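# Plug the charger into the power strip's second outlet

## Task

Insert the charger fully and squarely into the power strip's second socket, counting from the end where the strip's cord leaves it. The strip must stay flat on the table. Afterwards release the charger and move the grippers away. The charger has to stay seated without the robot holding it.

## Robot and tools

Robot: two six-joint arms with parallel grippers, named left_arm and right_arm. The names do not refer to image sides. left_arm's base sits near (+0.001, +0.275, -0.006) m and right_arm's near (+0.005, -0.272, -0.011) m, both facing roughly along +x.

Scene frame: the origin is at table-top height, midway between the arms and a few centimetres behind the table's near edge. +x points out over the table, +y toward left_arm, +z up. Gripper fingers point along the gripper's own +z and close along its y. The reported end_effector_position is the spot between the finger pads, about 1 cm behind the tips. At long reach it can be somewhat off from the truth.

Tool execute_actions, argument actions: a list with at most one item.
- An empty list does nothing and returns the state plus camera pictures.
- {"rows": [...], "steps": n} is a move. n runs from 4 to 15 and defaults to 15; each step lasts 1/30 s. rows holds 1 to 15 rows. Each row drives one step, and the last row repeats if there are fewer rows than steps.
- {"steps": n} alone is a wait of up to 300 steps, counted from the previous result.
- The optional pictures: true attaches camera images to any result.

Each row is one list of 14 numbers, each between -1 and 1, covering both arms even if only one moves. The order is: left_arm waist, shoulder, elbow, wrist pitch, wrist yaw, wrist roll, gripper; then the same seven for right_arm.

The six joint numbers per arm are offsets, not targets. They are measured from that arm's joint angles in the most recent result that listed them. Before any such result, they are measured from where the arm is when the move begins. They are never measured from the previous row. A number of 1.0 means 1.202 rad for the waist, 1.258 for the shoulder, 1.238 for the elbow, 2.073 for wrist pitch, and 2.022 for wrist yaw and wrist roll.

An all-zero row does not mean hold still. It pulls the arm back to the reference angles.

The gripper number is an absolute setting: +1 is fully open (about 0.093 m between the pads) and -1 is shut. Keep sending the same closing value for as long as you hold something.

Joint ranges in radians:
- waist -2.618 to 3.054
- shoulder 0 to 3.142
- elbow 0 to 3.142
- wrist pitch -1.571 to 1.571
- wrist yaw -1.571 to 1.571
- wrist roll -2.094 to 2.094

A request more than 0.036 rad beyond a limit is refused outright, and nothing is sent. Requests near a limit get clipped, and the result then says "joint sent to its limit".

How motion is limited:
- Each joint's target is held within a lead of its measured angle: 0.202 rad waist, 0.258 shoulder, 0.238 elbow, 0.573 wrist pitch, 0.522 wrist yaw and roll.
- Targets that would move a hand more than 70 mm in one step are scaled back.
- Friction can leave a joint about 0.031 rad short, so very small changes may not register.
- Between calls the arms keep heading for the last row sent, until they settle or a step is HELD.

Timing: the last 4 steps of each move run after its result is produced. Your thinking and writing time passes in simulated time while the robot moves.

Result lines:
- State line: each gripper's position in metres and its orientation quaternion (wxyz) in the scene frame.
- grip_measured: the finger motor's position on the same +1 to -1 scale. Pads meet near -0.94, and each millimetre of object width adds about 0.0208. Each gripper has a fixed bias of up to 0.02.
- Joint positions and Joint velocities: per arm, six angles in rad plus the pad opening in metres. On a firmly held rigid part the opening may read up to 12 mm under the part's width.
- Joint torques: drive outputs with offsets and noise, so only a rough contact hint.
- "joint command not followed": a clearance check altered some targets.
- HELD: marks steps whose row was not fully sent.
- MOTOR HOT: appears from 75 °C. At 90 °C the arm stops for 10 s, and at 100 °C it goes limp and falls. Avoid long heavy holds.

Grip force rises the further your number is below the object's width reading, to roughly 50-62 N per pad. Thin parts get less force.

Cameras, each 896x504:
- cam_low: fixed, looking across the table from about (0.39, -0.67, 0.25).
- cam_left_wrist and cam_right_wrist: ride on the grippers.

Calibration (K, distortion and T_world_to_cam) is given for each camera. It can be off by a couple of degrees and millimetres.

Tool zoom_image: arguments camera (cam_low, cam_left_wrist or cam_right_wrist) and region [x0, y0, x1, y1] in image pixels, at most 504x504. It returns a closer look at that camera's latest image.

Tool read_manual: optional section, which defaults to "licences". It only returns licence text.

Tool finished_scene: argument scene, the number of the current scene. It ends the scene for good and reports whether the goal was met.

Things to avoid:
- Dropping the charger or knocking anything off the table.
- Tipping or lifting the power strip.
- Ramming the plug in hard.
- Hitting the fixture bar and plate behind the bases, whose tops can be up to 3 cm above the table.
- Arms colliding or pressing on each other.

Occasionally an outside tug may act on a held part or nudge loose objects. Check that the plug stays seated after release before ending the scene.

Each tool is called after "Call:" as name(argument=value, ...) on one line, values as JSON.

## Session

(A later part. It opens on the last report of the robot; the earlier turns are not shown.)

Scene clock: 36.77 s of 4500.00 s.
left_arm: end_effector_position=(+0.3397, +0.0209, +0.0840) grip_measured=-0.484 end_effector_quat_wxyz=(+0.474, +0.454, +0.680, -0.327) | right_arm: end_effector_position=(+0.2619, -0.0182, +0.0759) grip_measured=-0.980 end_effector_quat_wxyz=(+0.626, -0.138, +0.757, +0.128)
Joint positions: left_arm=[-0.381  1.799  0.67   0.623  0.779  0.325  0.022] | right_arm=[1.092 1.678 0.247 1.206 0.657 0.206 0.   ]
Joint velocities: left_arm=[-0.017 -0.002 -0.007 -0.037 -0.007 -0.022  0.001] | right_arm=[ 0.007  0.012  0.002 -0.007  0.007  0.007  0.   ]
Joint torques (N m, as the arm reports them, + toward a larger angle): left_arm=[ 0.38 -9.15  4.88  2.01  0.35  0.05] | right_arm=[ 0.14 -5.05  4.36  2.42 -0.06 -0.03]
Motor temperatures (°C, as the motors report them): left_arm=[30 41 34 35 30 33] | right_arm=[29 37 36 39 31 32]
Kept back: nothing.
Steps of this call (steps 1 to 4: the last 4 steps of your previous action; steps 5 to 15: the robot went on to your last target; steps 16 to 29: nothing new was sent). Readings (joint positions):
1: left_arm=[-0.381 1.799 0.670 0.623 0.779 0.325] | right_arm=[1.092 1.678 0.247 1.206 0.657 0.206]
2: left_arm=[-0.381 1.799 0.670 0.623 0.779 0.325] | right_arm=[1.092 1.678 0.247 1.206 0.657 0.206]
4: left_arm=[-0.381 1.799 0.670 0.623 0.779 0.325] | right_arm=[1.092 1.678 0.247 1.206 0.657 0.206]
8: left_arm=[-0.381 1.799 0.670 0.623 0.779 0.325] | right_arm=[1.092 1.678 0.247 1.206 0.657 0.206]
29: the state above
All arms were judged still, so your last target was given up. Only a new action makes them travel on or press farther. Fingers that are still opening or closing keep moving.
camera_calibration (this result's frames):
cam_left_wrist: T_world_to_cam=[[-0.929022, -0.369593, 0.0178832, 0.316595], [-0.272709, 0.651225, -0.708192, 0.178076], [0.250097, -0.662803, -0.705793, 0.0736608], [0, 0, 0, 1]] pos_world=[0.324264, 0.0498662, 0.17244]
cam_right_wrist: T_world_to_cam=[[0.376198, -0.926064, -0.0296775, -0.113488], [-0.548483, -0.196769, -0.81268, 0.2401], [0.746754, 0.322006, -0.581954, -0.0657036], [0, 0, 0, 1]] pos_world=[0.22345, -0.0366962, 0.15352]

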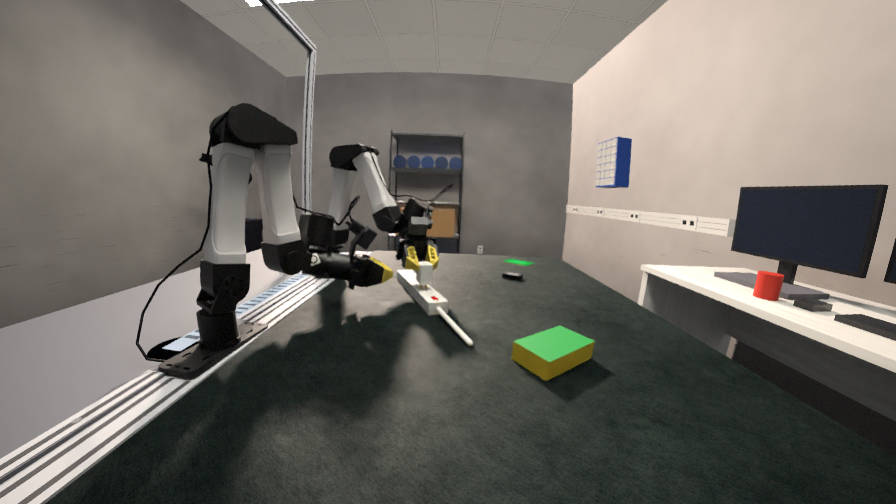

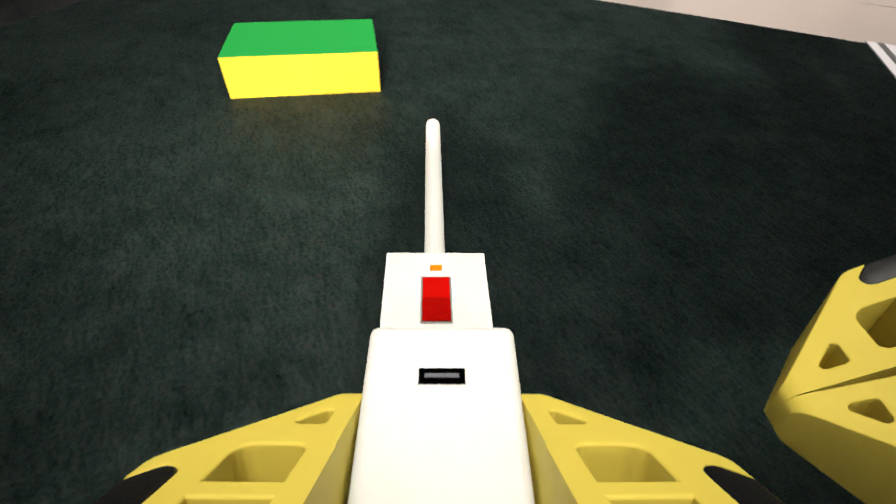

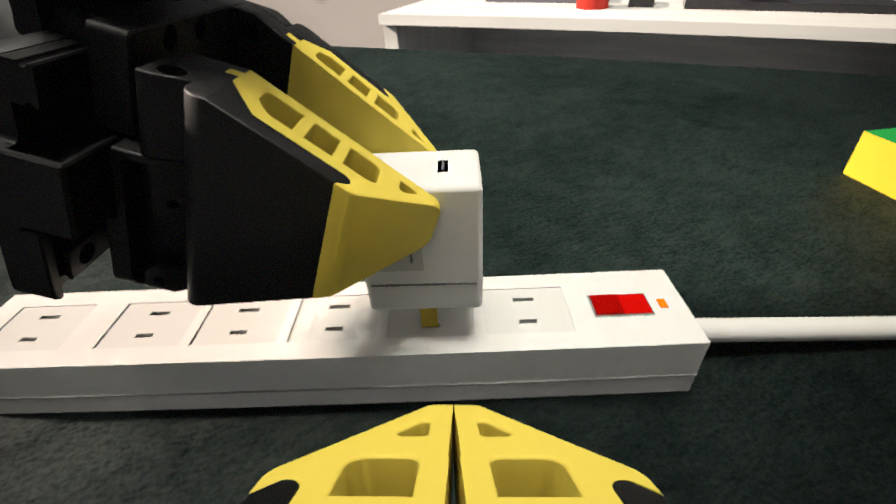

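Call:
execute_actions(actions=[{"rows": [[0.002,0.006,-0.0145,0.010,0.002,0.004,-0.64,0,0,0,0,0,0,-1],[0.002,0.010,-0.015,0.011,0.002,0.004,-0.64,0,0,0,0,0,0,-1],[0.002,0.014,-0.016,0.012,0.002,0.004,-0.64,0,0,0,0,0,0,-1],[0.002,0.017,-0.017,0.013,0.002,0.004,-0.64,0,0,0,0,0,0,-1],[0.002,0.019,-0.018,0.014,0.002,0.004,-0.64,0,0,0,0,0,0,-1],[0.002,0.021,-0.019,0.015,0.002,0.004,-0.64,0,0,0,0,0,0,-1],[0.002,0.023,-0.020,0.016,0.002,0.004,-0.64,0,0,0,0,0,0,-1],[0.002,0.024,-0.020,0.016,0.002,0.004,-0.64,0,0,0,0,0,0,-1],[0.002,0.025,-0.020,0.016,0.002,0.004,-0.64,0,0,0,0,0,0,-1]], "steps": 15}], pictures=true)

Call:
zoom_image(camera="cam_right_wrist", region=[370, 270, 510, 350])

Scene clock: 37.80 s of 4500.00 s.
left_arm: end_effector_position=(+0.3401, +0.0208, +0.0791) grip_measured=-0.484 end_effector_quat_wxyz=(+0.471, +0.454, +0.682, -0.328) | right_arm: end_effector_position=(+0.2619, -0.0182, +0.0759) grip_measured=-0.980 end_effector_quat_wxyz=(+0.626, -0.138, +0.757, +0.128)
Joint positions: left_arm=[-0.381  1.816  0.67   0.633  0.779  0.326  0.022] | right_arm=[1.092 1.678 0.247 1.206 0.657 0.206 0.   ]
Joint velocities: left_arm=[ 0.012  0.037  0.007  0.007 -0.051 -0.051 -0.   ] | right_arm=[ 0.007  0.012  0.017 -0.037  0.037 -0.007  0.   ]
Joint torques (N m, as the arm reports them, + toward a larger angle): left_arm=[ 0.28 -7.21  4.2   2.21  0.33 -0.01] | right_arm=[ 0.15 -5.03  4.37  2.42 -0.07 -0.03]
Motor temperatures (°C, as the motors report them): left_arm=[30 41 34 35 30 33] | right_arm=[29 37 36 39 31 32]
Steps of this call (steps 1 to 20: nothing new was sent; steps 21 to 31: the first 11 steps of this action). Readings (joint positions):
21: left_arm=[-0.381 1.799 0.670 0.623 0.779 0.325] | right_arm=[1.092 1.678 0.247 1.206 0.657 0.206]
22: left_arm=[-0.381 1.799 0.670 0.623 0.779 0.325] | right_arm=[1.092 1.678 0.247 1.206 0.657 0.206]
24: left_arm=[-0.381 1.799 0.670 0.623 0.779 0.325] | right_arm=[1.092 1.678 0.247 1.206 0.657 0.206]
28: left_arm=[-0.381 1.809 0.670 0.630 0.779 0.325] | right_arm=[1.092 1.678 0.247 1.206 0.657 0.206]
31: the state above
camera_calibration (this result's frames):
cam_left_wrist: T_world_to_cam=[[-0.929004, -0.369388, 0.0224572, 0.316661], [-0.276861, 0.653471, -0.704502, 0.175803], [0.245559, -0.660703, -0.709347, 0.0717835], [0, 0, 0, 1]] pos_world=[0.325225, 0.0495162, 0.167661]
cam_right_wrist: T_world_to_cam=[[0.376198, -0.926064, -0.0296775, -0.113488], [-0.548483, -0.196769, -0.81268, 0.2401], [0.746754, 0.322006, -0.581954, -0.0657036], [0, 0, 0, 1]] pos_world=[0.22345, -0.0366962, 0.15352]

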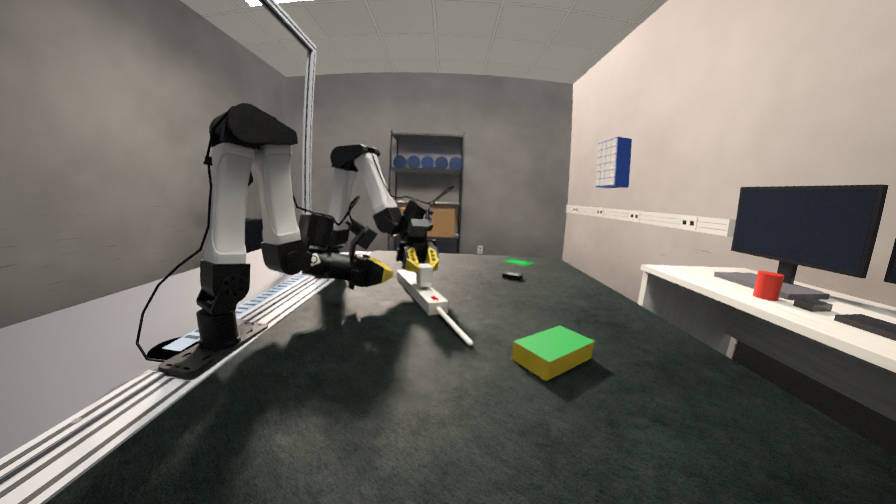

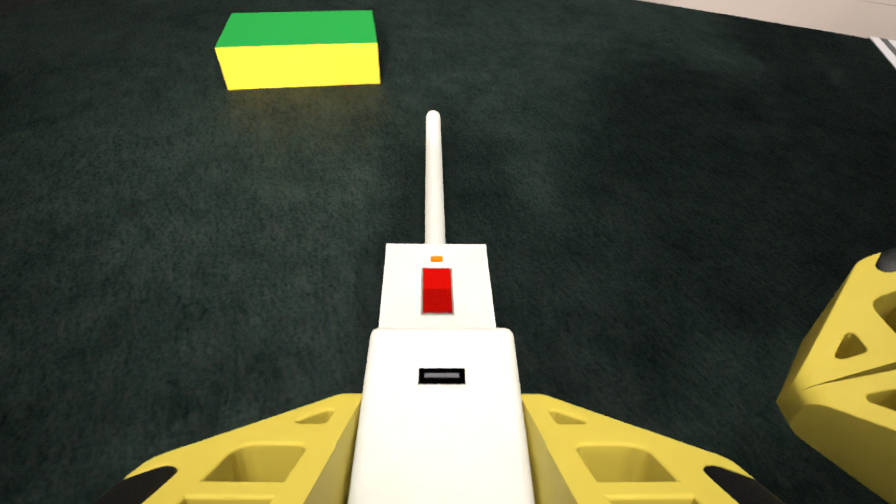

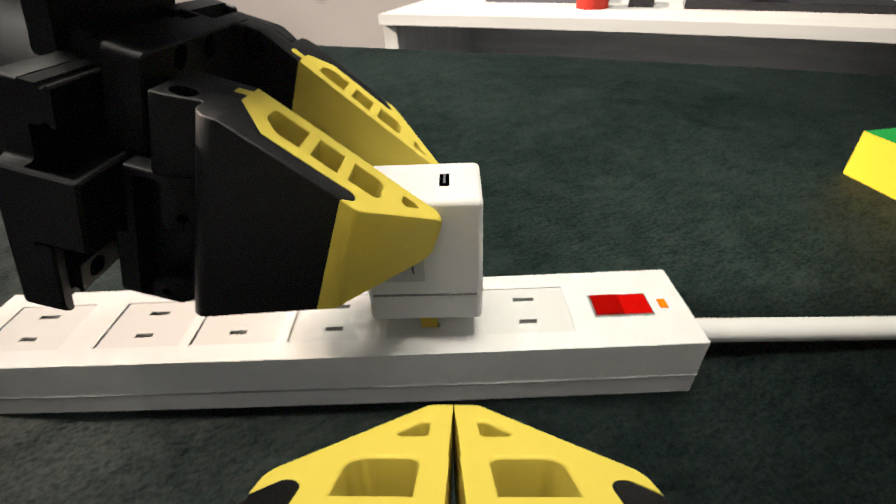

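Region (370, 270, 510, 350) of cam_right_wrist's 896x504 image, scaled by 3.600, with more detail than that image has; it fills the top 288 rows of this view, and the rest is white.

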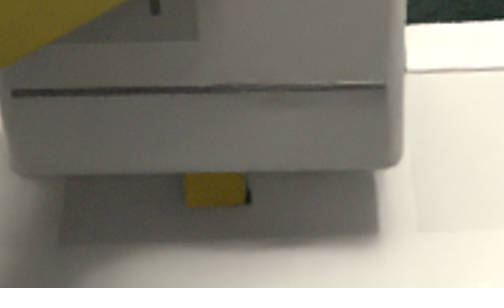

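Call:
execute_actions(actions=[{"rows": [[0.002,0.013,-0.021,0.011,0.002,0.004,-0.64,0,0,0,0,0,0,-1],[0.002,0.015,-0.022,0.011,0.002,0.004,-0.64,0,0,0,0,0,0,-1],[0.002,0.017,-0.023,0.012,0.002,0.004,-0.64,0,0,0,0,0,0,-1],[0.002,0.020,-0.024,0.012,0.002,0.004,-0.64,0,0,0,0,0,0,-1],[0.002,0.023,-0.025,0.013,0.002,0.004,-0.64,0,0,0,0,0,0,-1],[0.002,0.026,-0.026,0.013,0.002,0.004,-0.64,0,0,0,0,0,0,-1],[0.002,0.029,-0.027,0.013,0.002,0.004,-0.64,0,0,0,0,0,0,-1],[0.002,0.032,-0.028,0.013,0.002,0.004,-0.64,0,0,0,0,0,0,-1],[0.002,0.035,-0.029,0.013,0.002,0.004,-0.64,0,0,0,0,0,0,-1],[0.002,0.037,-0.030,0.013,0.002,0.004,-0.64,0,0,0,0,0,0,-1]], "steps": 15}], pictures=true)

Call:
zoom_image(camera="cam_right_wrist", region=[330, 200, 540, 350])

Scene clock: 47.87 s of 4500.00 s.
left_arm: end_effector_position=(+0.3393, +0.0211, +0.0742) grip_measured=-0.484 end_effector_quat_wxyz=(+0.472, +0.455, +0.681, -0.327) | right_arm: end_effector_position=(+0.2619, -0.0182, +0.0759) grip_measured=-0.980 end_effector_quat_wxyz=(+0.626, -0.138, +0.757, +0.128)
Joint positions: left_arm=[-0.381  1.832  0.66   0.66   0.78   0.328  0.022] | right_arm=[1.092 1.678 0.247 1.206 0.657 0.206 0.   ]
Joint velocities: left_arm=[-0.007  0.012 -0.037  0.007  0.007 -0.037  0.   ] | right_arm=[-0.007  0.027 -0.012 -0.037 -0.037 -0.007  0.   ]
Joint torques (N m, as the arm reports them, + toward a larger angle): left_arm=[ 0.35 -5.73  3.89  1.87  0.32  0.07] | right_arm=[ 0.12 -5.04  4.36  2.42 -0.07 -0.03]
Motor temperatures (°C, as the motors report them): left_arm=[30 41 34 36 30 33] | right_arm=[29 37 35 40 31 32]
Steps of this call (steps 1 to 4: the last 4 steps of your previous action; steps 5 to 15: the robot went on to your last target; steps 16 to 90: nothing new was sent; then 6.70 s passed at rest; steps 91 to 101: the first 11 steps of this action). Readings (joint positions):
91: left_arm=[-0.381 1.817 0.670 0.633 0.779 0.326] | right_arm=[1.092 1.678 0.247 1.206 0.657 0.206]
92: left_arm=[-0.381 1.817 0.670 0.633 0.779 0.327] | right_arm=[1.092 1.678 0.247 1.206 0.657 0.206]
94: left_arm=[-0.381 1.818 0.670 0.634 0.779 0.327] | right_arm=[1.092 1.678 0.247 1.206 0.657 0.206]
98: left_arm=[-0.381 1.831 0.664 0.649 0.779 0.328] | right_arm=[1.092 1.678 0.247 1.206 0.657 0.206]
101: the state above
camera_calibration (this result's frames):
cam_left_wrist: T_world_to_cam=[[-0.929431, -0.368457, 0.0199395, 0.316442], [-0.274321, 0.653812, -0.705179, 0.171075], [0.246792, -0.660885, -0.708748, 0.0682505], [0, 0, 0, 1]] pos_world=[0.324197, 0.0498505, 0.162701]
cam_right_wrist: T_world_to_cam=[[0.376198, -0.926064, -0.0296775, -0.113488], [-0.548483, -0.196769, -0.81268, 0.2401], [0.746754, 0.322006, -0.581954, -0.0657036], [0, 0, 0, 1]] pos_world=[0.22345, -0.0366962, 0.15352]

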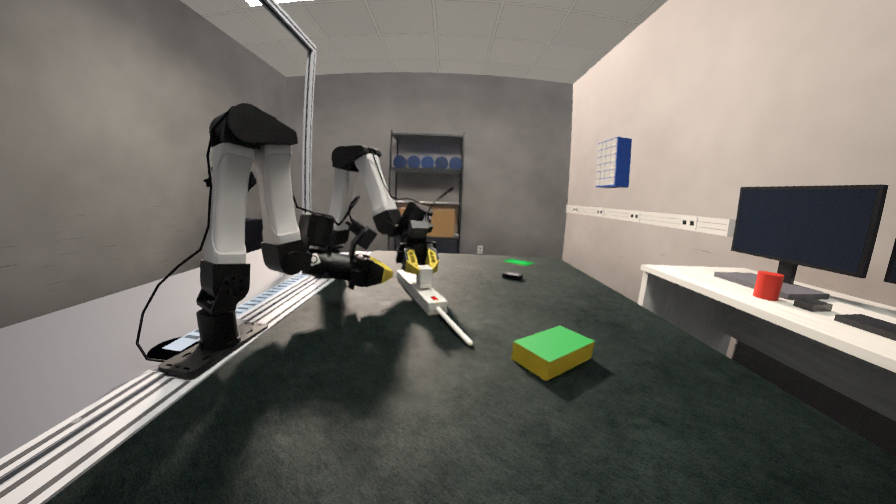

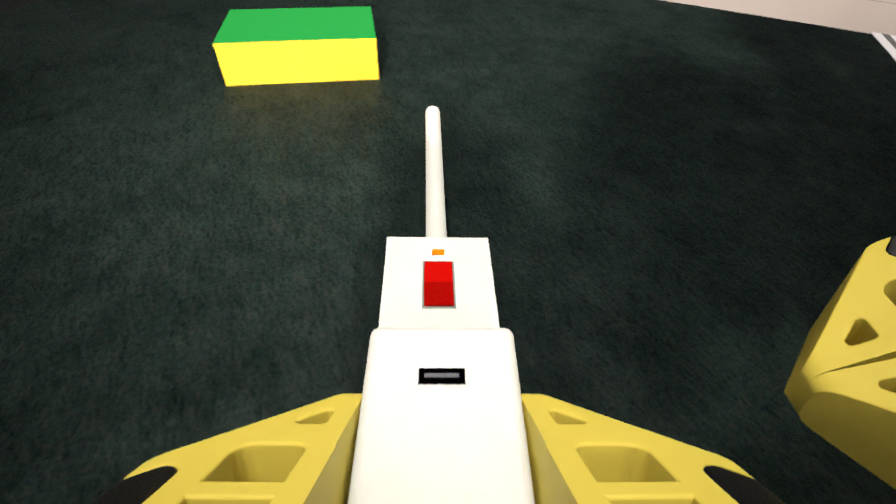

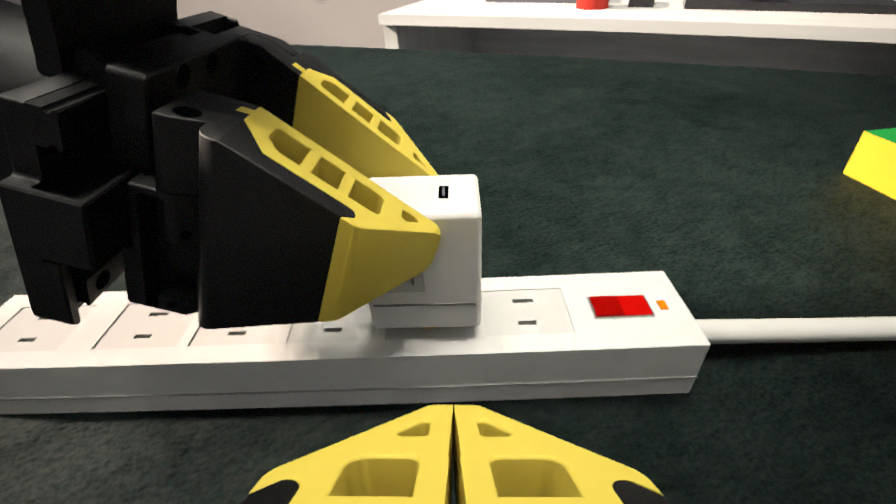

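Region (330, 200, 540, 350) of cam_right_wrist's 896x504 image, scaled by 2.400, with more detail than that image has; it fills the top 360 rows of this view, and the rest is white.

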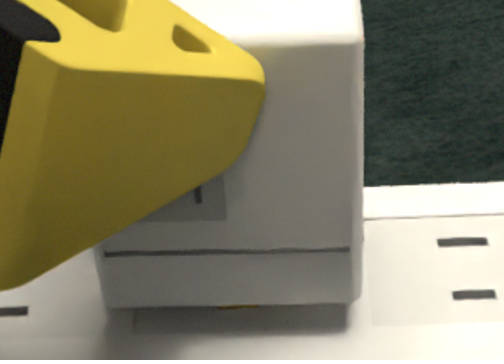

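Call:
execute_actions(actions=[{"rows": [[0.002,0.015,-0.016,0.003,0.002,0.002,-0.64,-0.009,0,0,0,0,0,-1],[0.002,0.006,-0.012,0.003,0.002,0.002,-0.64,-0.025,0,0,0,0,0,-1],[0.002,0.0,-0.010,0.003,0.002,0.002,-0.64,-0.047,-0.002,0.005,0,0,0,-1],[0.002,0.0,-0.010,0.003,0.002,0.002,-0.3,-0.076,-0.005,0.015,0,0,0,-1],[0.002,0.0,-0.010,0.003,0.002,0.002,0.1,-0.107,-0.009,0.03,0,0,0,-1],[0.002,0.0,-0.010,0.003,0.002,0.002,0.5,-0.142,-0.013,0.05,-0.005,0,0,-1],[0.002,-0.005,-0.008,0.003,0.002,0.002,0.5,-0.176,-0.018,0.075,-0.02,0,0.003,-1],[0.002,-0.015,-0.005,0.003,0.002,0.002,0.5,-0.208,-0.023,0.105,-0.045,0,0.006,-1],[0.004,-0.03,0,0.003,0.002,0.002,0.5,-0.239,-0.028,0.14,-0.08,0,0.009,-1],[0.01,-0.047,0.004,0.0,0.004,0.005,0.5,-0.265,-0.033,0.18,-0.12,0,0.012,-1],[0.022,-0.066,0.008,-0.01,0.008,0.012,0.5,-0.287,-0.037,0.22,-0.165,0,0.015,-1],[0.04,-0.086,0.012,-0.028,0.014,0.022,0.5,-0.302,-0.04,0.265,-0.215,-0.005,0.018,-1],[0.062,-0.106,0.015,-0.052,0.022,0.034,0.5,-0.312,-0.042,0.31,-0.27,-0.012,0.02,-1],[0.088,-0.126,0.018,-0.08,0.031,0.048,0.5,-0.315,-0.043,0.355,-0.325,-0.02,0.022,-1],[0.115,-0.146,0.02,-0.11,0.041,0.064,0.5,-0.315,-0.043,0.40,-0.38,-0.03,0.024,-1]], "steps": 15}])

Scene clock: 55.03 s of 4500.00 s.
left_arm: end_effector_position=(+0.3388, +0.0216, +0.0801) grip_measured=+0.497 end_effector_quat_wxyz=(+0.476, +0.456, +0.677, -0.326) | right_arm: end_effector_position=(+0.3499, -0.0678, +0.1129) grip_measured=-0.980 end_effector_quat_wxyz=(+0.658, -0.018, +0.751, +0.060)
Joint positions: left_arm=[-0.38   1.812  0.658  0.653  0.781  0.33   0.069] | right_arm=[0.812 1.665 0.424 1.074 0.652 0.216 0.   ]
Joint velocities: left_arm=[ 0.071 -0.447 -0.002 -0.154  0.066  0.154  0.001] | right_arm=[-0.93  -0.159  1.37  -1.516 -0.007  0.11   0.   ]
Joint torques (N m, as the arm reports them, + toward a larger angle): left_arm=[  1.91 -11.14   7.65   2.2    0.29   0.05] | right_arm=[-0.36 -7.57  6.43  2.58 -0.04  0.06]
Motor temperatures (°C, as the motors report them): left_arm=[30 40 34 36 30 33] | right_arm=[29 37 35 41 31 32]
Steps of this call (steps 1 to 4: the last 4 steps of your previous action; steps 5 to 15: the robot went on to your last target; steps 16 to 90: nothing new was sent; then 3.80 s passed at rest; steps 91 to 101: the first 11 steps of this action). Readings (joint positions):
91: left_arm=[-0.381 1.833 0.658 0.667 0.780 0.328] | right_arm=[1.092 1.678 0.247 1.206 0.657 0.206]
92: left_arm=[-0.381 1.833 0.658 0.667 0.780 0.328] | right_arm=[1.090 1.678 0.247 1.206 0.657 0.206]
94: left_arm=[-0.381 1.833 0.658 0.667 0.780 0.328] | right_arm=[1.065 1.678 0.247 1.206 0.653 0.206]
98: left_arm=[-0.381 1.833 0.658 0.667 0.780 0.328] | right_arm=[0.925 1.677 0.304 1.181 0.652 0.207]
101: the state above

Call:
execute_actions(actions=[{"rows": [[0.135,-0.148,0.023,-0.132,0.05,0.079,0.5,-0.082,-0.032,0.285,-0.345,-0.036,0.02,-1],[0.16,-0.168,0.024,-0.16,0.061,0.097,0.5,-0.082,-0.03,0.322,-0.385,-0.045,0.02,-1],[0.187,-0.19,0.025,-0.191,0.073,0.117,0.5,-0.082,-0.027,0.363,-0.427,-0.055,0.02,-1],[0.215,-0.213,0.026,-0.223,0.085,0.138,0.5,-0.082,-0.023,0.405,-0.47,-0.065,0.021,-1],[0.243,-0.236,0.027,-0.256,0.097,0.159,0.5,-0.082,-0.019,0.447,-0.514,-0.075,0.021,-1],[0.27,-0.259,0.028,-0.289,0.109,0.18,0.5,-0.082,-0.014,0.489,-0.558,-0.085,0.021,-1],[0.296,-0.281,0.029,-0.32,0.121,0.2,0.5,-0.082,-0.009,0.531,-0.602,-0.095,0.022,-1],[0.32,-0.302,0.03,-0.35,0.132,0.219,0.5,-0.082,-0.004,0.573,-0.646,-0.105,0.022,-1],[0.342,-0.321,0.031,-0.377,0.142,0.236,0.5,-0.082,0.002,0.615,-0.69,-0.115,0.022,-1],[0.362,-0.338,0.032,-0.401,0.151,0.251,0.5,-0.082,0.008,0.657,-0.734,-0.125,0.022,-1],[0.379,-0.353,0.032,-0.422,0.159,0.264,0.5,-0.082,0.015,0.699,-0.778,-0.135,0.022,-1],[0.393,-0.366,0.033,-0.44,0.166,0.275,0.5,-0.082,0.023,0.741,-0.822,-0.145,0.022,-1],[0.404,-0.376,0.033,-0.454,0.172,0.284,0.5,-0.082,0.033,0.783,-0.866,-0.155,0.022,-1],[0.413,-0.384,0.034,-0.465,0.176,0.291,0.5,-0.082,0.045,0.825,-0.91,-0.165,0.022,-1],[0.42,-0.391,0.034,-0.474,0.18,0.297,0.5,-0.082,0.06,0.869,-0.952,-0.174,0.022,-1]], "steps": 15}])

Scene clock: 56.10 s of 4500.00 s.
left_arm: end_effector_position=(+0.3253, +0.1502, +0.1452) grip_measured=+0.498 end_effector_quat_wxyz=(+0.504, +0.451, +0.686, -0.268) | right_arm: end_effector_position=(+0.4131, -0.0224, +0.1745) grip_measured=-0.980 end_effector_quat_wxyz=(+0.490, -0.097, +0.866, -0.001)
Joint positions: left_arm=[0.033 1.416 0.672 0.004 1.01  0.721 0.069] | right_arm=[ 0.723  1.65   1.197 -0.172  0.463  0.252  0.   ]
Joint velocities: left_arm=[ 0.657 -0.662  0.066 -1.458  0.579  0.93   0.001] | right_arm=[-0.002  0.168  1.536 -2.264 -0.52  -0.037  0.   ]
Joint torques (N m, as the arm reports them, + toward a larger angle): left_arm=[ 0.26 -6.13  9.78  1.56  0.44 -0.03] | right_arm=[-0.58 -6.23  7.76  2.   -0.02  0.06]
Motor temperatures (°C, as the motors report them): left_arm=[30 41 34 36 30 33] | right_arm=[29 37 36 41 31 32]
Steps of this call (steps 1 to 4: the last 4 steps of your previous action; steps 5 to 21: the robot went on to your last target; steps 22 to 32: the first 11 steps of this action). Readings (joint positions):
22: left_arm=[-0.242 1.653 0.666 0.435 0.855 0.452] | right_arm=[0.723 1.630 0.745 0.431 0.602 0.248]
23: left_arm=[-0.235 1.647 0.666 0.416 0.862 0.463] | right_arm=[0.723 1.630 0.758 0.402 0.597 0.249]
25: left_arm=[-0.196 1.615 0.666 0.347 0.887 0.502] | right_arm=[0.723 1.630 0.821 0.303 0.578 0.250]
29: left_arm=[-0.055 1.498 0.666 0.158 0.954 0.623] | right_arm=[0.723 1.638 1.032 0.050 0.517 0.251]
32: the state above

Call:
execute_actions(actions=[{"rows": [[0.077,-0.076,0.023,-0.161,0.067,0.103,0.5,-0.008,0.08,0.258,-0.358,-0.085,0.005,-1],[0.077,-0.076,0.023,-0.161,0.067,0.103,0.5,-0.008,0.095,0.282,-0.37,-0.093,0.006,-1],[0.077,-0.076,0.023,-0.161,0.067,0.103,0.5,-0.008,0.119,0.317,-0.388,-0.104,0.007,-1],[0.077,-0.076,0.023,-0.161,0.067,0.103,0.5,-0.008,0.146,0.358,-0.408,-0.117,0.009,-1],[0.077,-0.076,0.023,-0.161,0.067,0.103,0.5,-0.008,0.177,0.405,-0.431,-0.132,0.011,-1],[0.077,-0.076,0.023,-0.161,0.067,0.103,0.5,-0.008,0.212,0.457,-0.457,-0.148,0.013,-1],[0.077,-0.076,0.023,-0.161,0.067,0.103,0.5,-0.008,0.251,0.515,-0.485,-0.166,0.015,-1],[0.077,-0.076,0.023,-0.161,0.067,0.103,0.5,-0.008,0.29,0.572,-0.513,-0.184,0.017,-1],[0.077,-0.076,0.023,-0.161,0.067,0.103,0.5,-0.008,0.325,0.625,-0.539,-0.2,0.019,-1],[0.077,-0.076,0.023,-0.161,0.067,0.103,0.5,-0.008,0.36,0.676,-0.564,-0.215,0.021,-1],[0.077,-0.076,0.023,-0.161,0.067,0.103,0.5,-0.008,0.391,0.722,-0.587,-0.228,0.023,-1],[0.077,-0.076,0.023,-0.161,0.067,0.103,0.5,-0.008,0.418,0.762,-0.607,-0.239,0.025,-1],[0.077,-0.076,0.023,-0.161,0.067,0.103,0.5,-0.008,0.438,0.79,-0.621,-0.247,0.026,-1],[0.077,-0.076,0.023,-0.161,0.067,0.103,0.5,-0.008,0.453,0.813,-0.632,-0.253,0.027,-1],[0.077,-0.076,0.023,-0.161,0.067,0.103,0.5,-0.008,0.461,0.824,-0.638,-0.256,0.027,-1]], "steps": 15}])

Call:
execute_actions(actions=[{"steps": 14}], pictures=true)

Scene clock: 57.23 s of 4500.00 s.
left_arm: end_effector_position=(+0.2845, +0.1604, +0.1492) grip_measured=+0.498 end_effector_quat_wxyz=(+0.481, +0.458, +0.680, -0.313) | right_arm: end_effector_position=(+0.3785, +0.0175, +0.1445) grip_measured=-0.980 end_effector_quat_wxyz=(+0.177, -0.196, +0.965, -0.001)
Joint positions: left_arm=[ 0.115  1.334  0.676 -0.324  1.135  0.921  0.069] | right_arm=[ 0.723  2.05   1.986 -1.173  0.126  0.277  0.   ]
Joint velocities: left_arm=[ 0.007 -0.002  0.007 -0.022  0.007 -0.037  0.   ] | right_arm=[-0.012  1.253  1.78  -1.267 -0.813  0.051  0.   ]
Joint torques (N m, as the arm reports them, + toward a larger angle): left_arm=[ 0.95 -5.47 10.07  1.2   0.65  0.05] | right_arm=[-0.56 -9.76  6.7   0.86 -0.1   0.05]
Motor temperatures (°C, as the motors report them): left_arm=[30 40 35 36 30 33] | right_arm=[29 37 36 40 31 32]
Steps of this call (steps 1 to 4: the last 4 steps of your previous action; steps 5 to 23: the robot went on to your last target; steps 24 to 34: the first 11 steps of this action). Readings (joint positions):
24: left_arm=[0.115 1.334 0.676 -0.323 1.134 0.921] | right_arm=[0.723 1.728 1.492 -0.881 0.307 0.254]
25: left_arm=[0.115 1.334 0.676 -0.323 1.134 0.921] | right_arm=[0.723 1.733 1.502 -0.892 0.303 0.254]
27: left_arm=[0.115 1.334 0.676 -0.324 1.134 0.921] | right_arm=[0.723 1.765 1.558 -0.932 0.286 0.257]
31: left_arm=[0.115 1.334 0.676 -0.324 1.135 0.921] | right_arm=[0.723 1.912 1.787 -1.056 0.208 0.267]
34: the state above

Scene clock: 57.70 s of 4500.00 s.
left_arm: end_effector_position=(+0.2844, +0.1603, +0.1492) grip_measured=+0.498 end_effector_quat_wxyz=(+0.481, +0.457, +0.680, -0.313) | right_arm: end_effector_position=(+0.3449, +0.0243, +0.1144) grip_measured=-0.980 end_effector_quat_wxyz=(+0.029, -0.196, +0.980, +0.014)
Joint positions: left_arm=[ 0.115  1.334  0.676 -0.324  1.136  0.921  0.069] | right_arm=[ 0.723  2.227  2.202 -1.461 -0.04   0.299  0.   ]
Joint velocities: left_arm=[-0.007 -0.012  0.002 -0.051  0.037 -0.037  0.001] | right_arm=[ 0.012  0.012  0.002 -0.051 -0.037 -0.037  0.   ]
Joint torques (N m, as the arm reports them, + toward a larger angle): left_arm=[ 0.95 -5.46 10.14  1.2   0.62  0.05] | right_arm=[ -0.57 -11.55   7.85   0.43  -0.26   0.02]
Motor temperatures (°C, as the motors report them): left_arm=[30 40 35 36 30 33] | right_arm=[29 38 36 40 31 32]
Kept back: nothing.
Steps of this call (steps 1 to 4: the last 4 steps of your previous action; steps 5 to 14: the robot went on to your last target). Readings (joint positions):
1: left_arm=[0.115 1.334 0.676 -0.324 1.135 0.921] | right_arm=[0.723 2.092 2.044 -1.214 0.099 0.281]
2: left_arm=[0.115 1.334 0.676 -0.324 1.135 0.921] | right_arm=[0.723 2.130 2.093 -1.252 0.074 0.284]
4: left_arm=[0.115 1.334 0.676 -0.324 1.135 0.921] | right_arm=[0.723 2.189 2.162 -1.322 0.031 0.290]
8: left_arm=[0.115 1.334 0.676 -0.324 1.136 0.921] | right_arm=[0.723 2.227 2.192 -1.411 -0.016 0.296]
14: the state above
camera_calibration (this result's frames):
cam_left_wrist: T_world_to_cam=[[-0.924041, -0.382127, -0.0112783, 0.320574], [-0.26397, 0.659104, -0.704203, 0.114017], [0.276528, -0.647735, -0.70991, 0.216606], [0, 0, 0, 1]] pos_world=[0.266423, 0.187655, 0.237677]
cam_right_wrist: T_world_to_cam=[[0.377632, -0.925592, -0.0259544, -0.105097], [-0.857901, -0.360287, 0.366333, 0.301015], [-0.348426, -0.116073, -0.930122, 0.309245], [0, 0, 0, 1]] pos_world=[0.405677, 0.0470695, 0.174636]

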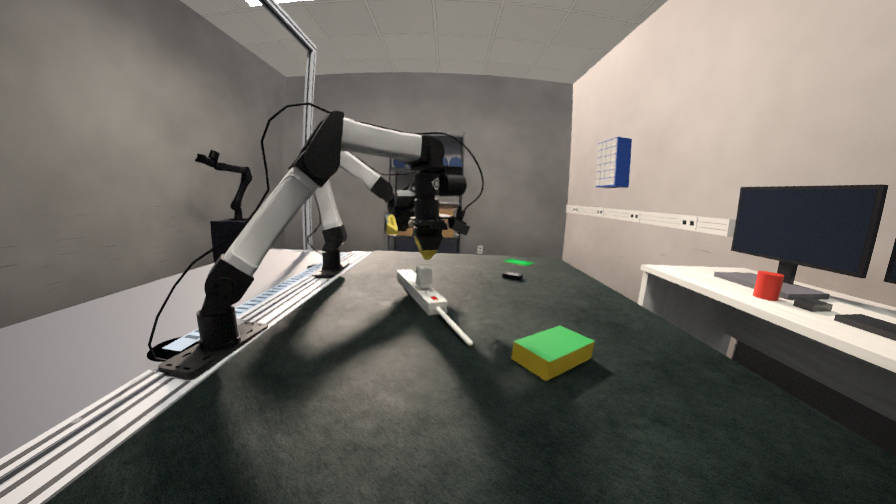

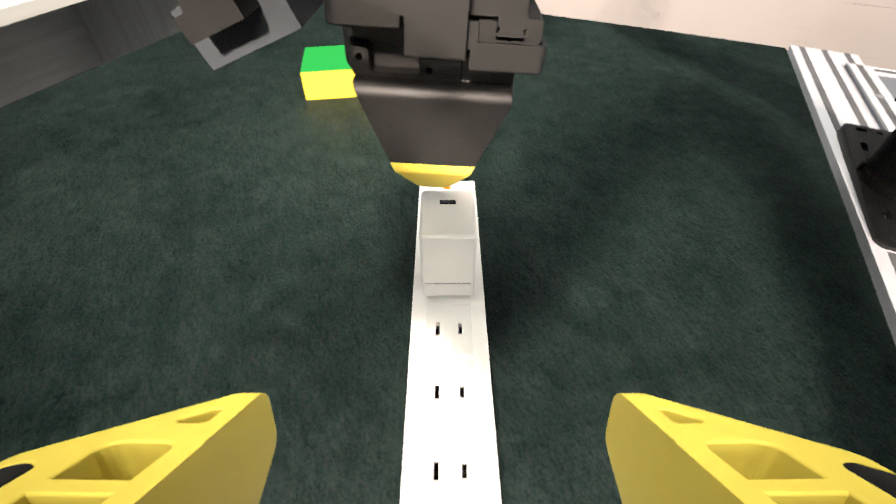

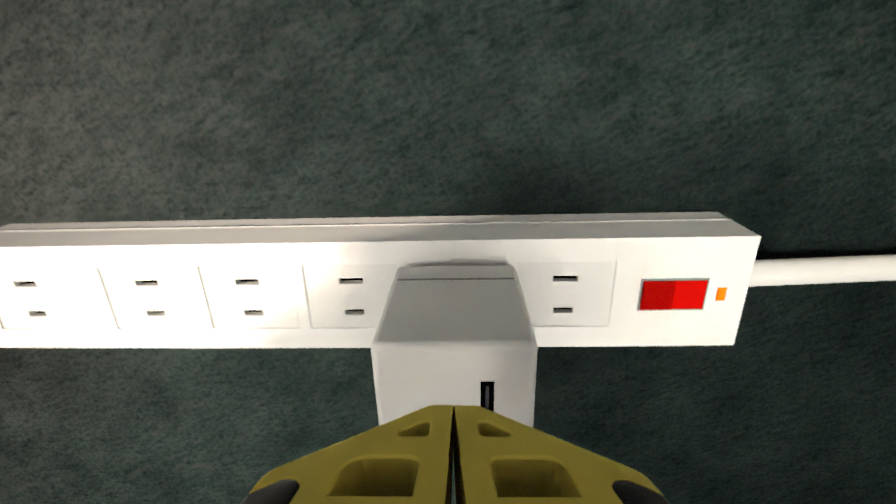

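Call:
zoom_image(camera="cam_left_wrist", region=[370, 130, 520, 310])

Region (370, 130, 520, 310) of cam_left_wrist's 896x504 image, scaled by 2.800, with more detail than that image has.

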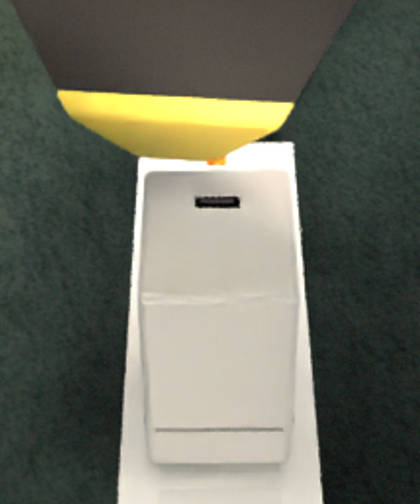

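Call:
execute_actions(actions=[{"rows": [[0,0,0,0,0,0,0.5,0,0.002,-0.005,-0.004,-0.008,0.003,-1],[0,0,0,0,0,0,0.5,0,0.004,-0.012,-0.003,-0.009,0.003,-1],[0,0,0,0,0,0,0.5,0,0.006,-0.02,-0.002,-0.01,0.003,-1],[0,0,0,0,0,0,0.5,0,0.009,-0.027,0,-0.011,0.003,-1],[0,0,0,0,0,0,0.5,0,0.012,-0.033,0,-0.012,0.003,-1],[0,0,0,0,0,0,0.5,0,0.015,-0.039,0,-0.013,0.003,-1],[0,0,0,0,0,0,0.5,0,0.018,-0.044,0,-0.014,0.003,-1],[0,0,0,0,0,0,0.5,0,0.021,-0.048,0,-0.015,0.003,-1],[0,0,0,0,0,0,0.5,0,0.023,-0.051,0,-0.015,0.003,-1],[0,0,0,0,0,0,0.5,0,0.025,-0.0525,0,-0.015,0.003,-1]], "steps": 15}])

Call:
execute_actions(actions=[{"steps": 6}], pictures=true)

Call:
zoom_image(camera="cam_left_wrist", region=[370, 130, 520, 310])

Scene clock: 59.37 s of 4500.00 s.
left_arm: end_effector_position=(+0.2844, +0.1603, +0.1492) grip_measured=+0.498 end_effector_quat_wxyz=(+0.481, +0.457, +0.680, -0.313) | right_arm: end_effector_position=(+0.3345, +0.0192, +0.0988) grip_measured=-0.980 end_effector_quat_wxyz=(-0.004, -0.194, +0.981, +0.008)
Joint positions: left_arm=[ 0.115  1.334  0.676 -0.324  1.136  0.921  0.069] | right_arm=[ 0.723  2.237  2.157 -1.471 -0.06   0.3    0.   ]
Joint velocities: left_arm=[ 0.017 -0.007 -0.007 -0.022  0.022  0.037  0.   ] | right_arm=[ 0.007  0.095 -0.085 -0.022 -0.066 -0.037  0.   ]
Joint torques (N m, as the arm reports them, + toward a larger angle): left_arm=[ 0.14 -4.43  7.82  1.25  0.53 -0.04] | right_arm=[  0.14 -10.58   5.37   0.58  -0.25   0.03]
Motor temperatures (°C, as the motors report them): left_arm=[30 40 35 36 30 33] | right_arm=[29 38 36 40 31 32]
Steps of this call (steps 1 to 30: the robot went on to your last target; steps 31 to 39: nothing new was sent; steps 40 to 50: the first 11 steps of this action). Readings (joint positions):
40: left_arm=[0.115 1.334 0.676 -0.324 1.136 0.921] | right_arm=[0.723 2.227 2.202 -1.476 -0.047 0.300]
41: left_arm=[0.115 1.334 0.676 -0.324 1.136 0.921] | right_arm=[0.723 2.227 2.202 -1.476 -0.048 0.300]
43: left_arm=[0.115 1.334 0.676 -0.324 1.136 0.921] | right_arm=[0.723 2.227 2.198 -1.474 -0.050 0.300]
47: left_arm=[0.115 1.334 0.676 -0.324 1.136 0.921] | right_arm=[0.723 2.229 2.170 -1.471 -0.056 0.300]
50: the state above

Scene clock: 59.57 s of 4500.00 s.
left_arm: end_effector_position=(+0.2844, +0.1603, +0.1492) grip_measured=+0.498 end_effector_quat_wxyz=(+0.481, +0.457, +0.680, -0.313) | right_arm: end_effector_position=(+0.3339, +0.0191, +0.0956) grip_measured=-0.980 end_effector_quat_wxyz=(-0.008, -0.194, +0.981, +0.007)
Joint positions: left_arm=[ 0.115  1.334  0.676 -0.324  1.136  0.921  0.069] | right_arm=[ 0.723  2.243  2.154 -1.469 -0.062  0.3    0.   ]
Joint velocities: left_arm=[ 0.002 -0.007 -0.002 -0.051  0.022  0.037  0.   ] | right_arm=[-0.012  0.007 -0.007  0.007  0.051 -0.007  0.   ]
Joint torques (N m, as the arm reports them, + toward a larger angle): left_arm=[ 0.2  -4.44  7.84  1.25  0.53 -0.04] | right_arm=[  0.17 -10.56   5.2    0.56  -0.27   0.03]
Motor temperatures (°C, as the motors report them): left_arm=[30 40 35 36 30 33] | right_arm=[29 38 36 40 31 32]
Kept back: nothing.
Steps of this call (steps 1 to 4: the last 4 steps of your previous action; steps 5 to 6: the robot went on to your last target). Readings (joint positions):
1: left_arm=[0.115 1.334 0.676 -0.324 1.136 0.921] | right_arm=[0.723 2.240 2.155 -1.471 -0.060 0.300]
2: left_arm=[0.115 1.334 0.676 -0.324 1.136 0.921] | right_arm=[0.723 2.243 2.154 -1.471 -0.061 0.300]
4: left_arm=[0.115 1.334 0.676 -0.324 1.136 0.921] | right_arm=[0.723 2.243 2.154 -1.470 -0.061 0.300]
6: the state above
camera_calibration (this result's frames):
cam_left_wrist: T_world_to_cam=[[-0.924041, -0.382127, -0.0112783, 0.320574], [-0.26397, 0.659104, -0.704203, 0.114017], [0.276528, -0.647735, -0.70991, 0.216606], [0, 0, 0, 1]] pos_world=[0.266423, 0.187655, 0.237677]
cam_right_wrist: T_world_to_cam=[[0.372547, -0.927667, -0.025353, -0.104614], [-0.83122, -0.345713, 0.43538, 0.280878], [-0.412653, -0.141126, -0.89989, 0.306349], [0, 0, 0, 1]] pos_world=[0.398861, 0.0432898, 0.15074]

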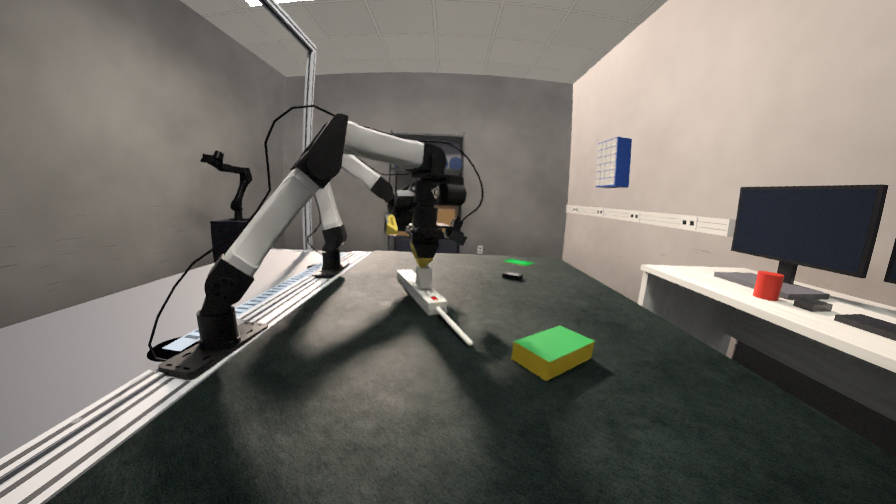

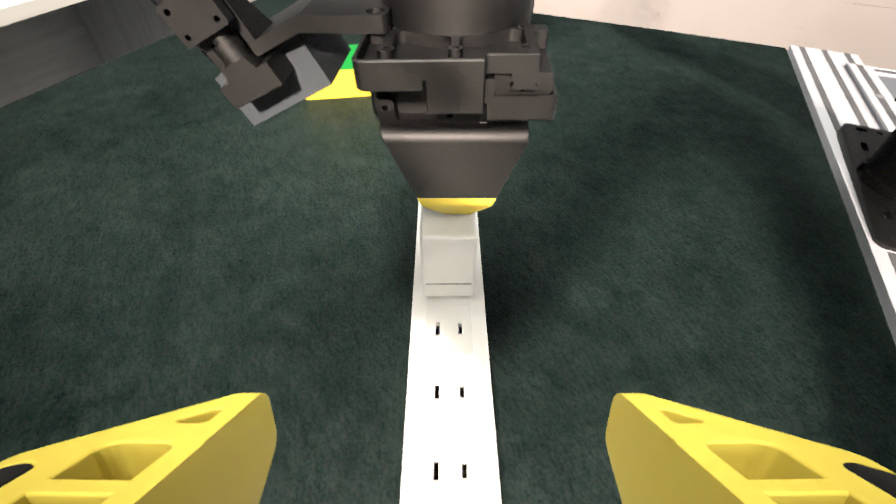

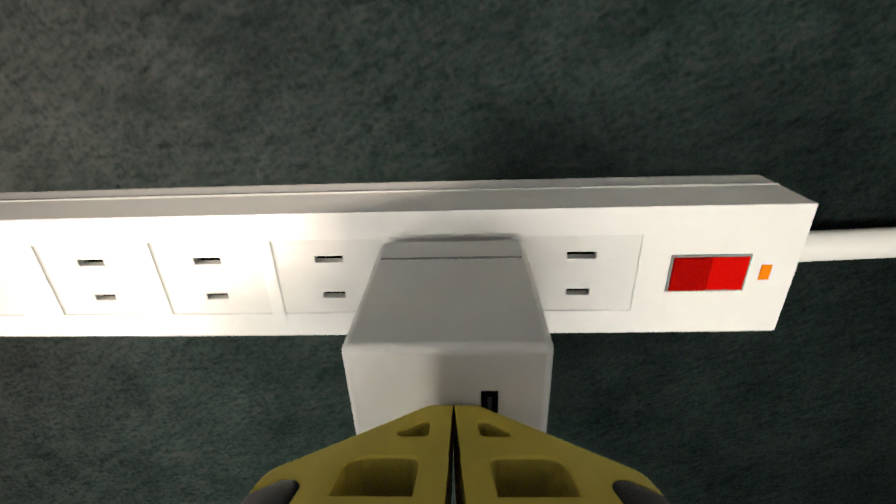

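Region (370, 130, 520, 310) of cam_left_wrist's 896x504 image, scaled by 2.800, with more detail than that image has.

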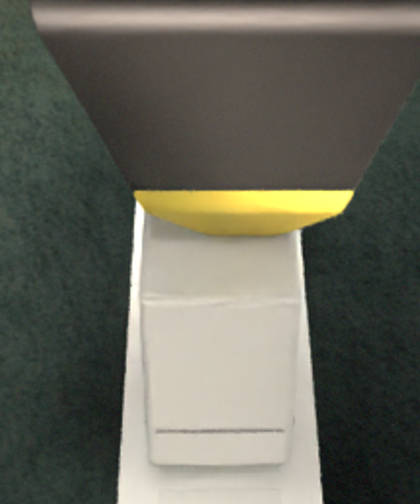

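Call:
execute_actions(actions=[{"rows": [[0,0,0,0,0,0,0.5,0,0.010,-0.010,0.008,0,0.003,-1],[0,0,0,0,0,0,0.5,0,0.010,-0.010,0.011,0,0.003,-1],[0,0,0,0,0,0,0.5,0,0.011,-0.010,0.014,0,0.003,-1],[0,0,0,0,0,0,0.5,0,0.013,-0.010,0.015,0,0.003,-1],[0,0,0,0,0,0,0.5,0,0.016,-0.010,0.015,0,0.003,-1],[0,0,0,0,0,0,0.5,0,0.019,-0.010,0.015,0,0.003,-1],[0,0,0,0,0,0,0.5,0,0.022,-0.010,0.015,0,0.003,-1],[0,0,0,0,0,0,0.5,0,0.025,-0.010,0.015,0,0.003,-1],[0,0,0,0,0,0,0.5,0,0.028,-0.010,0.015,0,0.003,-1],[0,0,0,0,0,0,0.5,0,0.031,-0.011,0.015,0,0.003,-1],[0,0,0,0,0,0,0.5,0,0.034,-0.012,0.015,0,0.003,-1],[0,0,0,0,0,0,0.5,0,0.037,-0.013,0.015,0,0.003,-1]], "steps": 15}])

Call:
execute_actions(actions=[{"steps": 6}], pictures=true)

Call:
zoom_image(camera="cam_left_wrist", region=[370, 130, 520, 310])

Scene clock: 60.43 s of 4500.00 s.
left_arm: end_effector_position=(+0.2844, +0.1603, +0.1492) grip_measured=+0.498 end_effector_quat_wxyz=(+0.481, +0.457, +0.680, -0.313) | right_arm: end_effector_position=(+0.3349, +0.0200, +0.0951) grip_measured=-0.980 end_effector_quat_wxyz=(-0.007, -0.194, +0.981, +0.008)
Joint positions: left_arm=[ 0.115  1.334  0.676 -0.324  1.136  0.921  0.069] | right_arm=[ 0.723  2.244  2.154 -1.464 -0.062  0.3    0.   ]
Joint velocities: left_arm=[-0.012 -0.017  0.002  0.066  0.066  0.051  0.   ] | right_arm=[ 0.017  0.017 -0.007 -0.037 -0.125 -0.066  0.   ]
Joint torques (N m, as the arm reports them, + toward a larger angle): left_arm=[ 0.17 -4.41  7.86  1.26  0.53 -0.04] | right_arm=[ 0.22 -8.78  5.33  0.78 -0.18  0.03]
Motor temperatures (°C, as the motors report them): left_arm=[30 40 35 36 30 33] | right_arm=[29 39 36 40 31 32]
Steps of this call (steps 1 to 15: the robot went on to your last target; steps 16 to 26: the first 11 steps of this action). Readings (joint positions):
16: left_arm=[0.115 1.334 0.676 -0.324 1.136 0.921] | right_arm=[0.723 2.243 2.154 -1.469 -0.062 0.300]
17: left_arm=[0.115 1.334 0.676 -0.324 1.136 0.921] | right_arm=[0.723 2.243 2.154 -1.468 -0.062 0.300]
19: left_arm=[0.115 1.334 0.676 -0.324 1.136 0.921] | right_arm=[0.723 2.243 2.154 -1.466 -0.062 0.300]
23: left_arm=[0.115 1.334 0.676 -0.324 1.136 0.921] | right_arm=[0.723 2.243 2.154 -1.464 -0.062 0.300]
26: the state above

Scene clock: 60.63 s of 4500.00 s.
left_arm: end_effector_position=(+0.2844, +0.1603, +0.1492) grip_measured=+0.498 end_effector_quat_wxyz=(+0.481, +0.457, +0.680, -0.313) | right_arm: end_effector_position=(+0.3349, +0.0200, +0.0950) grip_measured=-0.980 end_effector_quat_wxyz=(-0.007, -0.194, +0.981, +0.008)
Joint positions: left_arm=[ 0.115  1.334  0.676 -0.324  1.136  0.921  0.069] | right_arm=[ 0.723  2.244  2.154 -1.464 -0.062  0.3    0.   ]
Joint velocities: left_arm=[-0.017  0.022  0.002 -0.037 -0.037 -0.037  0.001] | right_arm=[-0.002  0.007  0.007 -0.007 -0.051 -0.007  0.   ]
Joint torques (N m, as the arm reports them, + toward a larger angle): left_arm=[ 0.19 -4.4   7.83  1.26  0.53 -0.03] | right_arm=[ 0.08 -8.37  5.26  0.77 -0.19  0.03]
Motor temperatures (°C, as the motors report them): left_arm=[30 40 35 36 30 33] | right_arm=[29 39 36 40 31 32]
Kept back: nothing.
Steps of this call (steps 1 to 4: the last 4 steps of your previous action; steps 5 to 6: the robot went on to your last target). Readings (joint positions):
1: left_arm=[0.115 1.334 0.676 -0.324 1.136 0.921] | right_arm=[0.723 2.244 2.154 -1.464 -0.062 0.300]
2: left_arm=[0.115 1.334 0.676 -0.324 1.136 0.921] | right_arm=[0.723 2.244 2.154 -1.464 -0.062 0.300]
4: left_arm=[0.115 1.334 0.676 -0.324 1.136 0.921] | right_arm=[0.723 2.244 2.154 -1.464 -0.062 0.300]
6: the state above
camera_calibration (this result's frames):
cam_left_wrist: T_world_to_cam=[[-0.924041, -0.382127, -0.0112783, 0.320574], [-0.26397, 0.659104, -0.704203, 0.114017], [0.276528, -0.647735, -0.70991, 0.216606], [0, 0, 0, 1]] pos_world=[0.266423, 0.187655, 0.237677]
cam_right_wrist: T_world_to_cam=[[0.372763, -0.927537, -0.0268744, -0.104136], [-0.832334, -0.347025, 0.432196, 0.282954], [-0.410204, -0.138738, -0.901379, 0.305562], [0, 0, 0, 1]] pos_world=[0.399673, 0.0439957, 0.150337]

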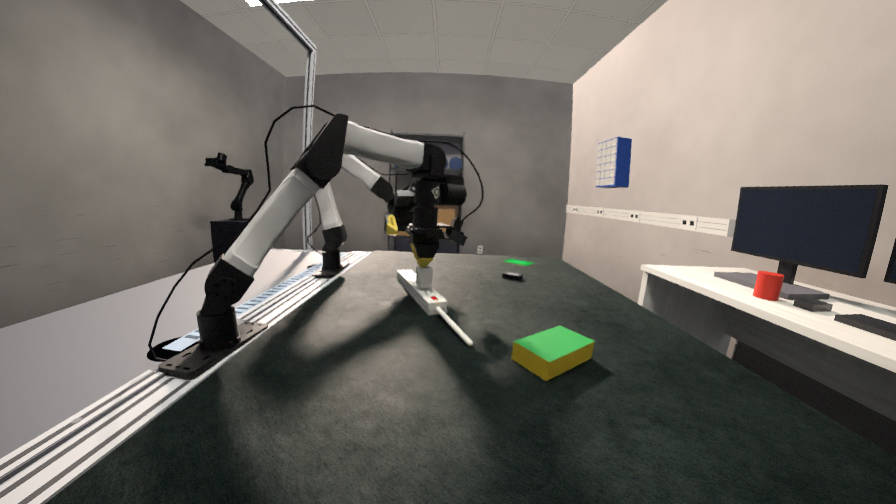

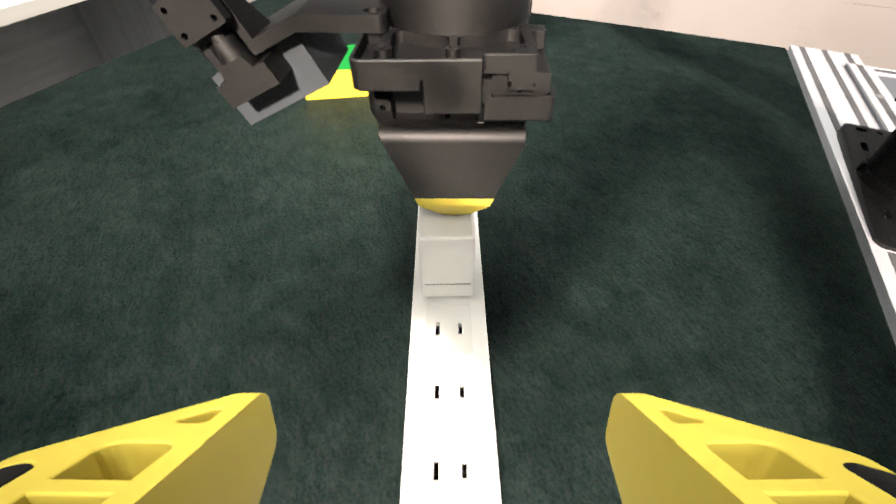

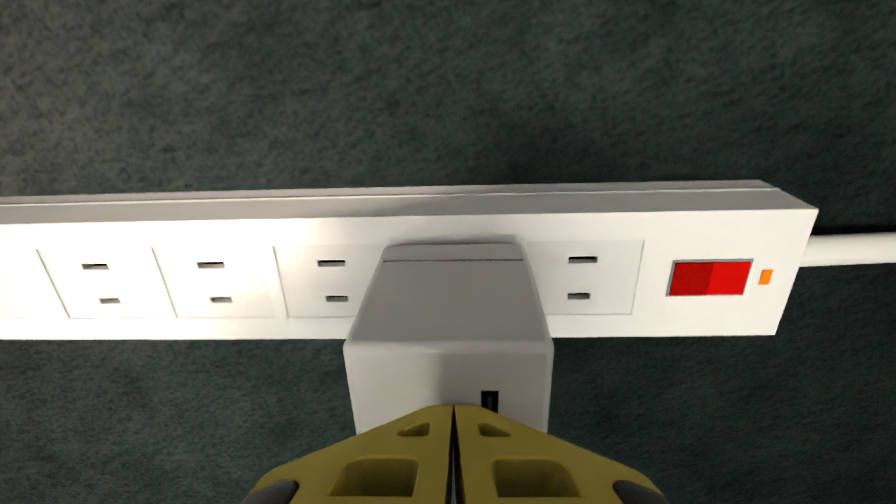

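Region (370, 130, 520, 310) of cam_left_wrist's 896x504 image, scaled by 2.800, with more detail than that image has.

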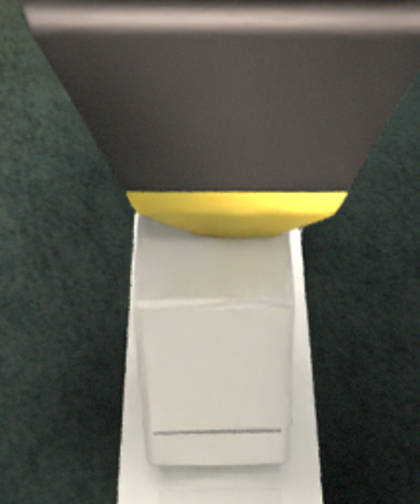

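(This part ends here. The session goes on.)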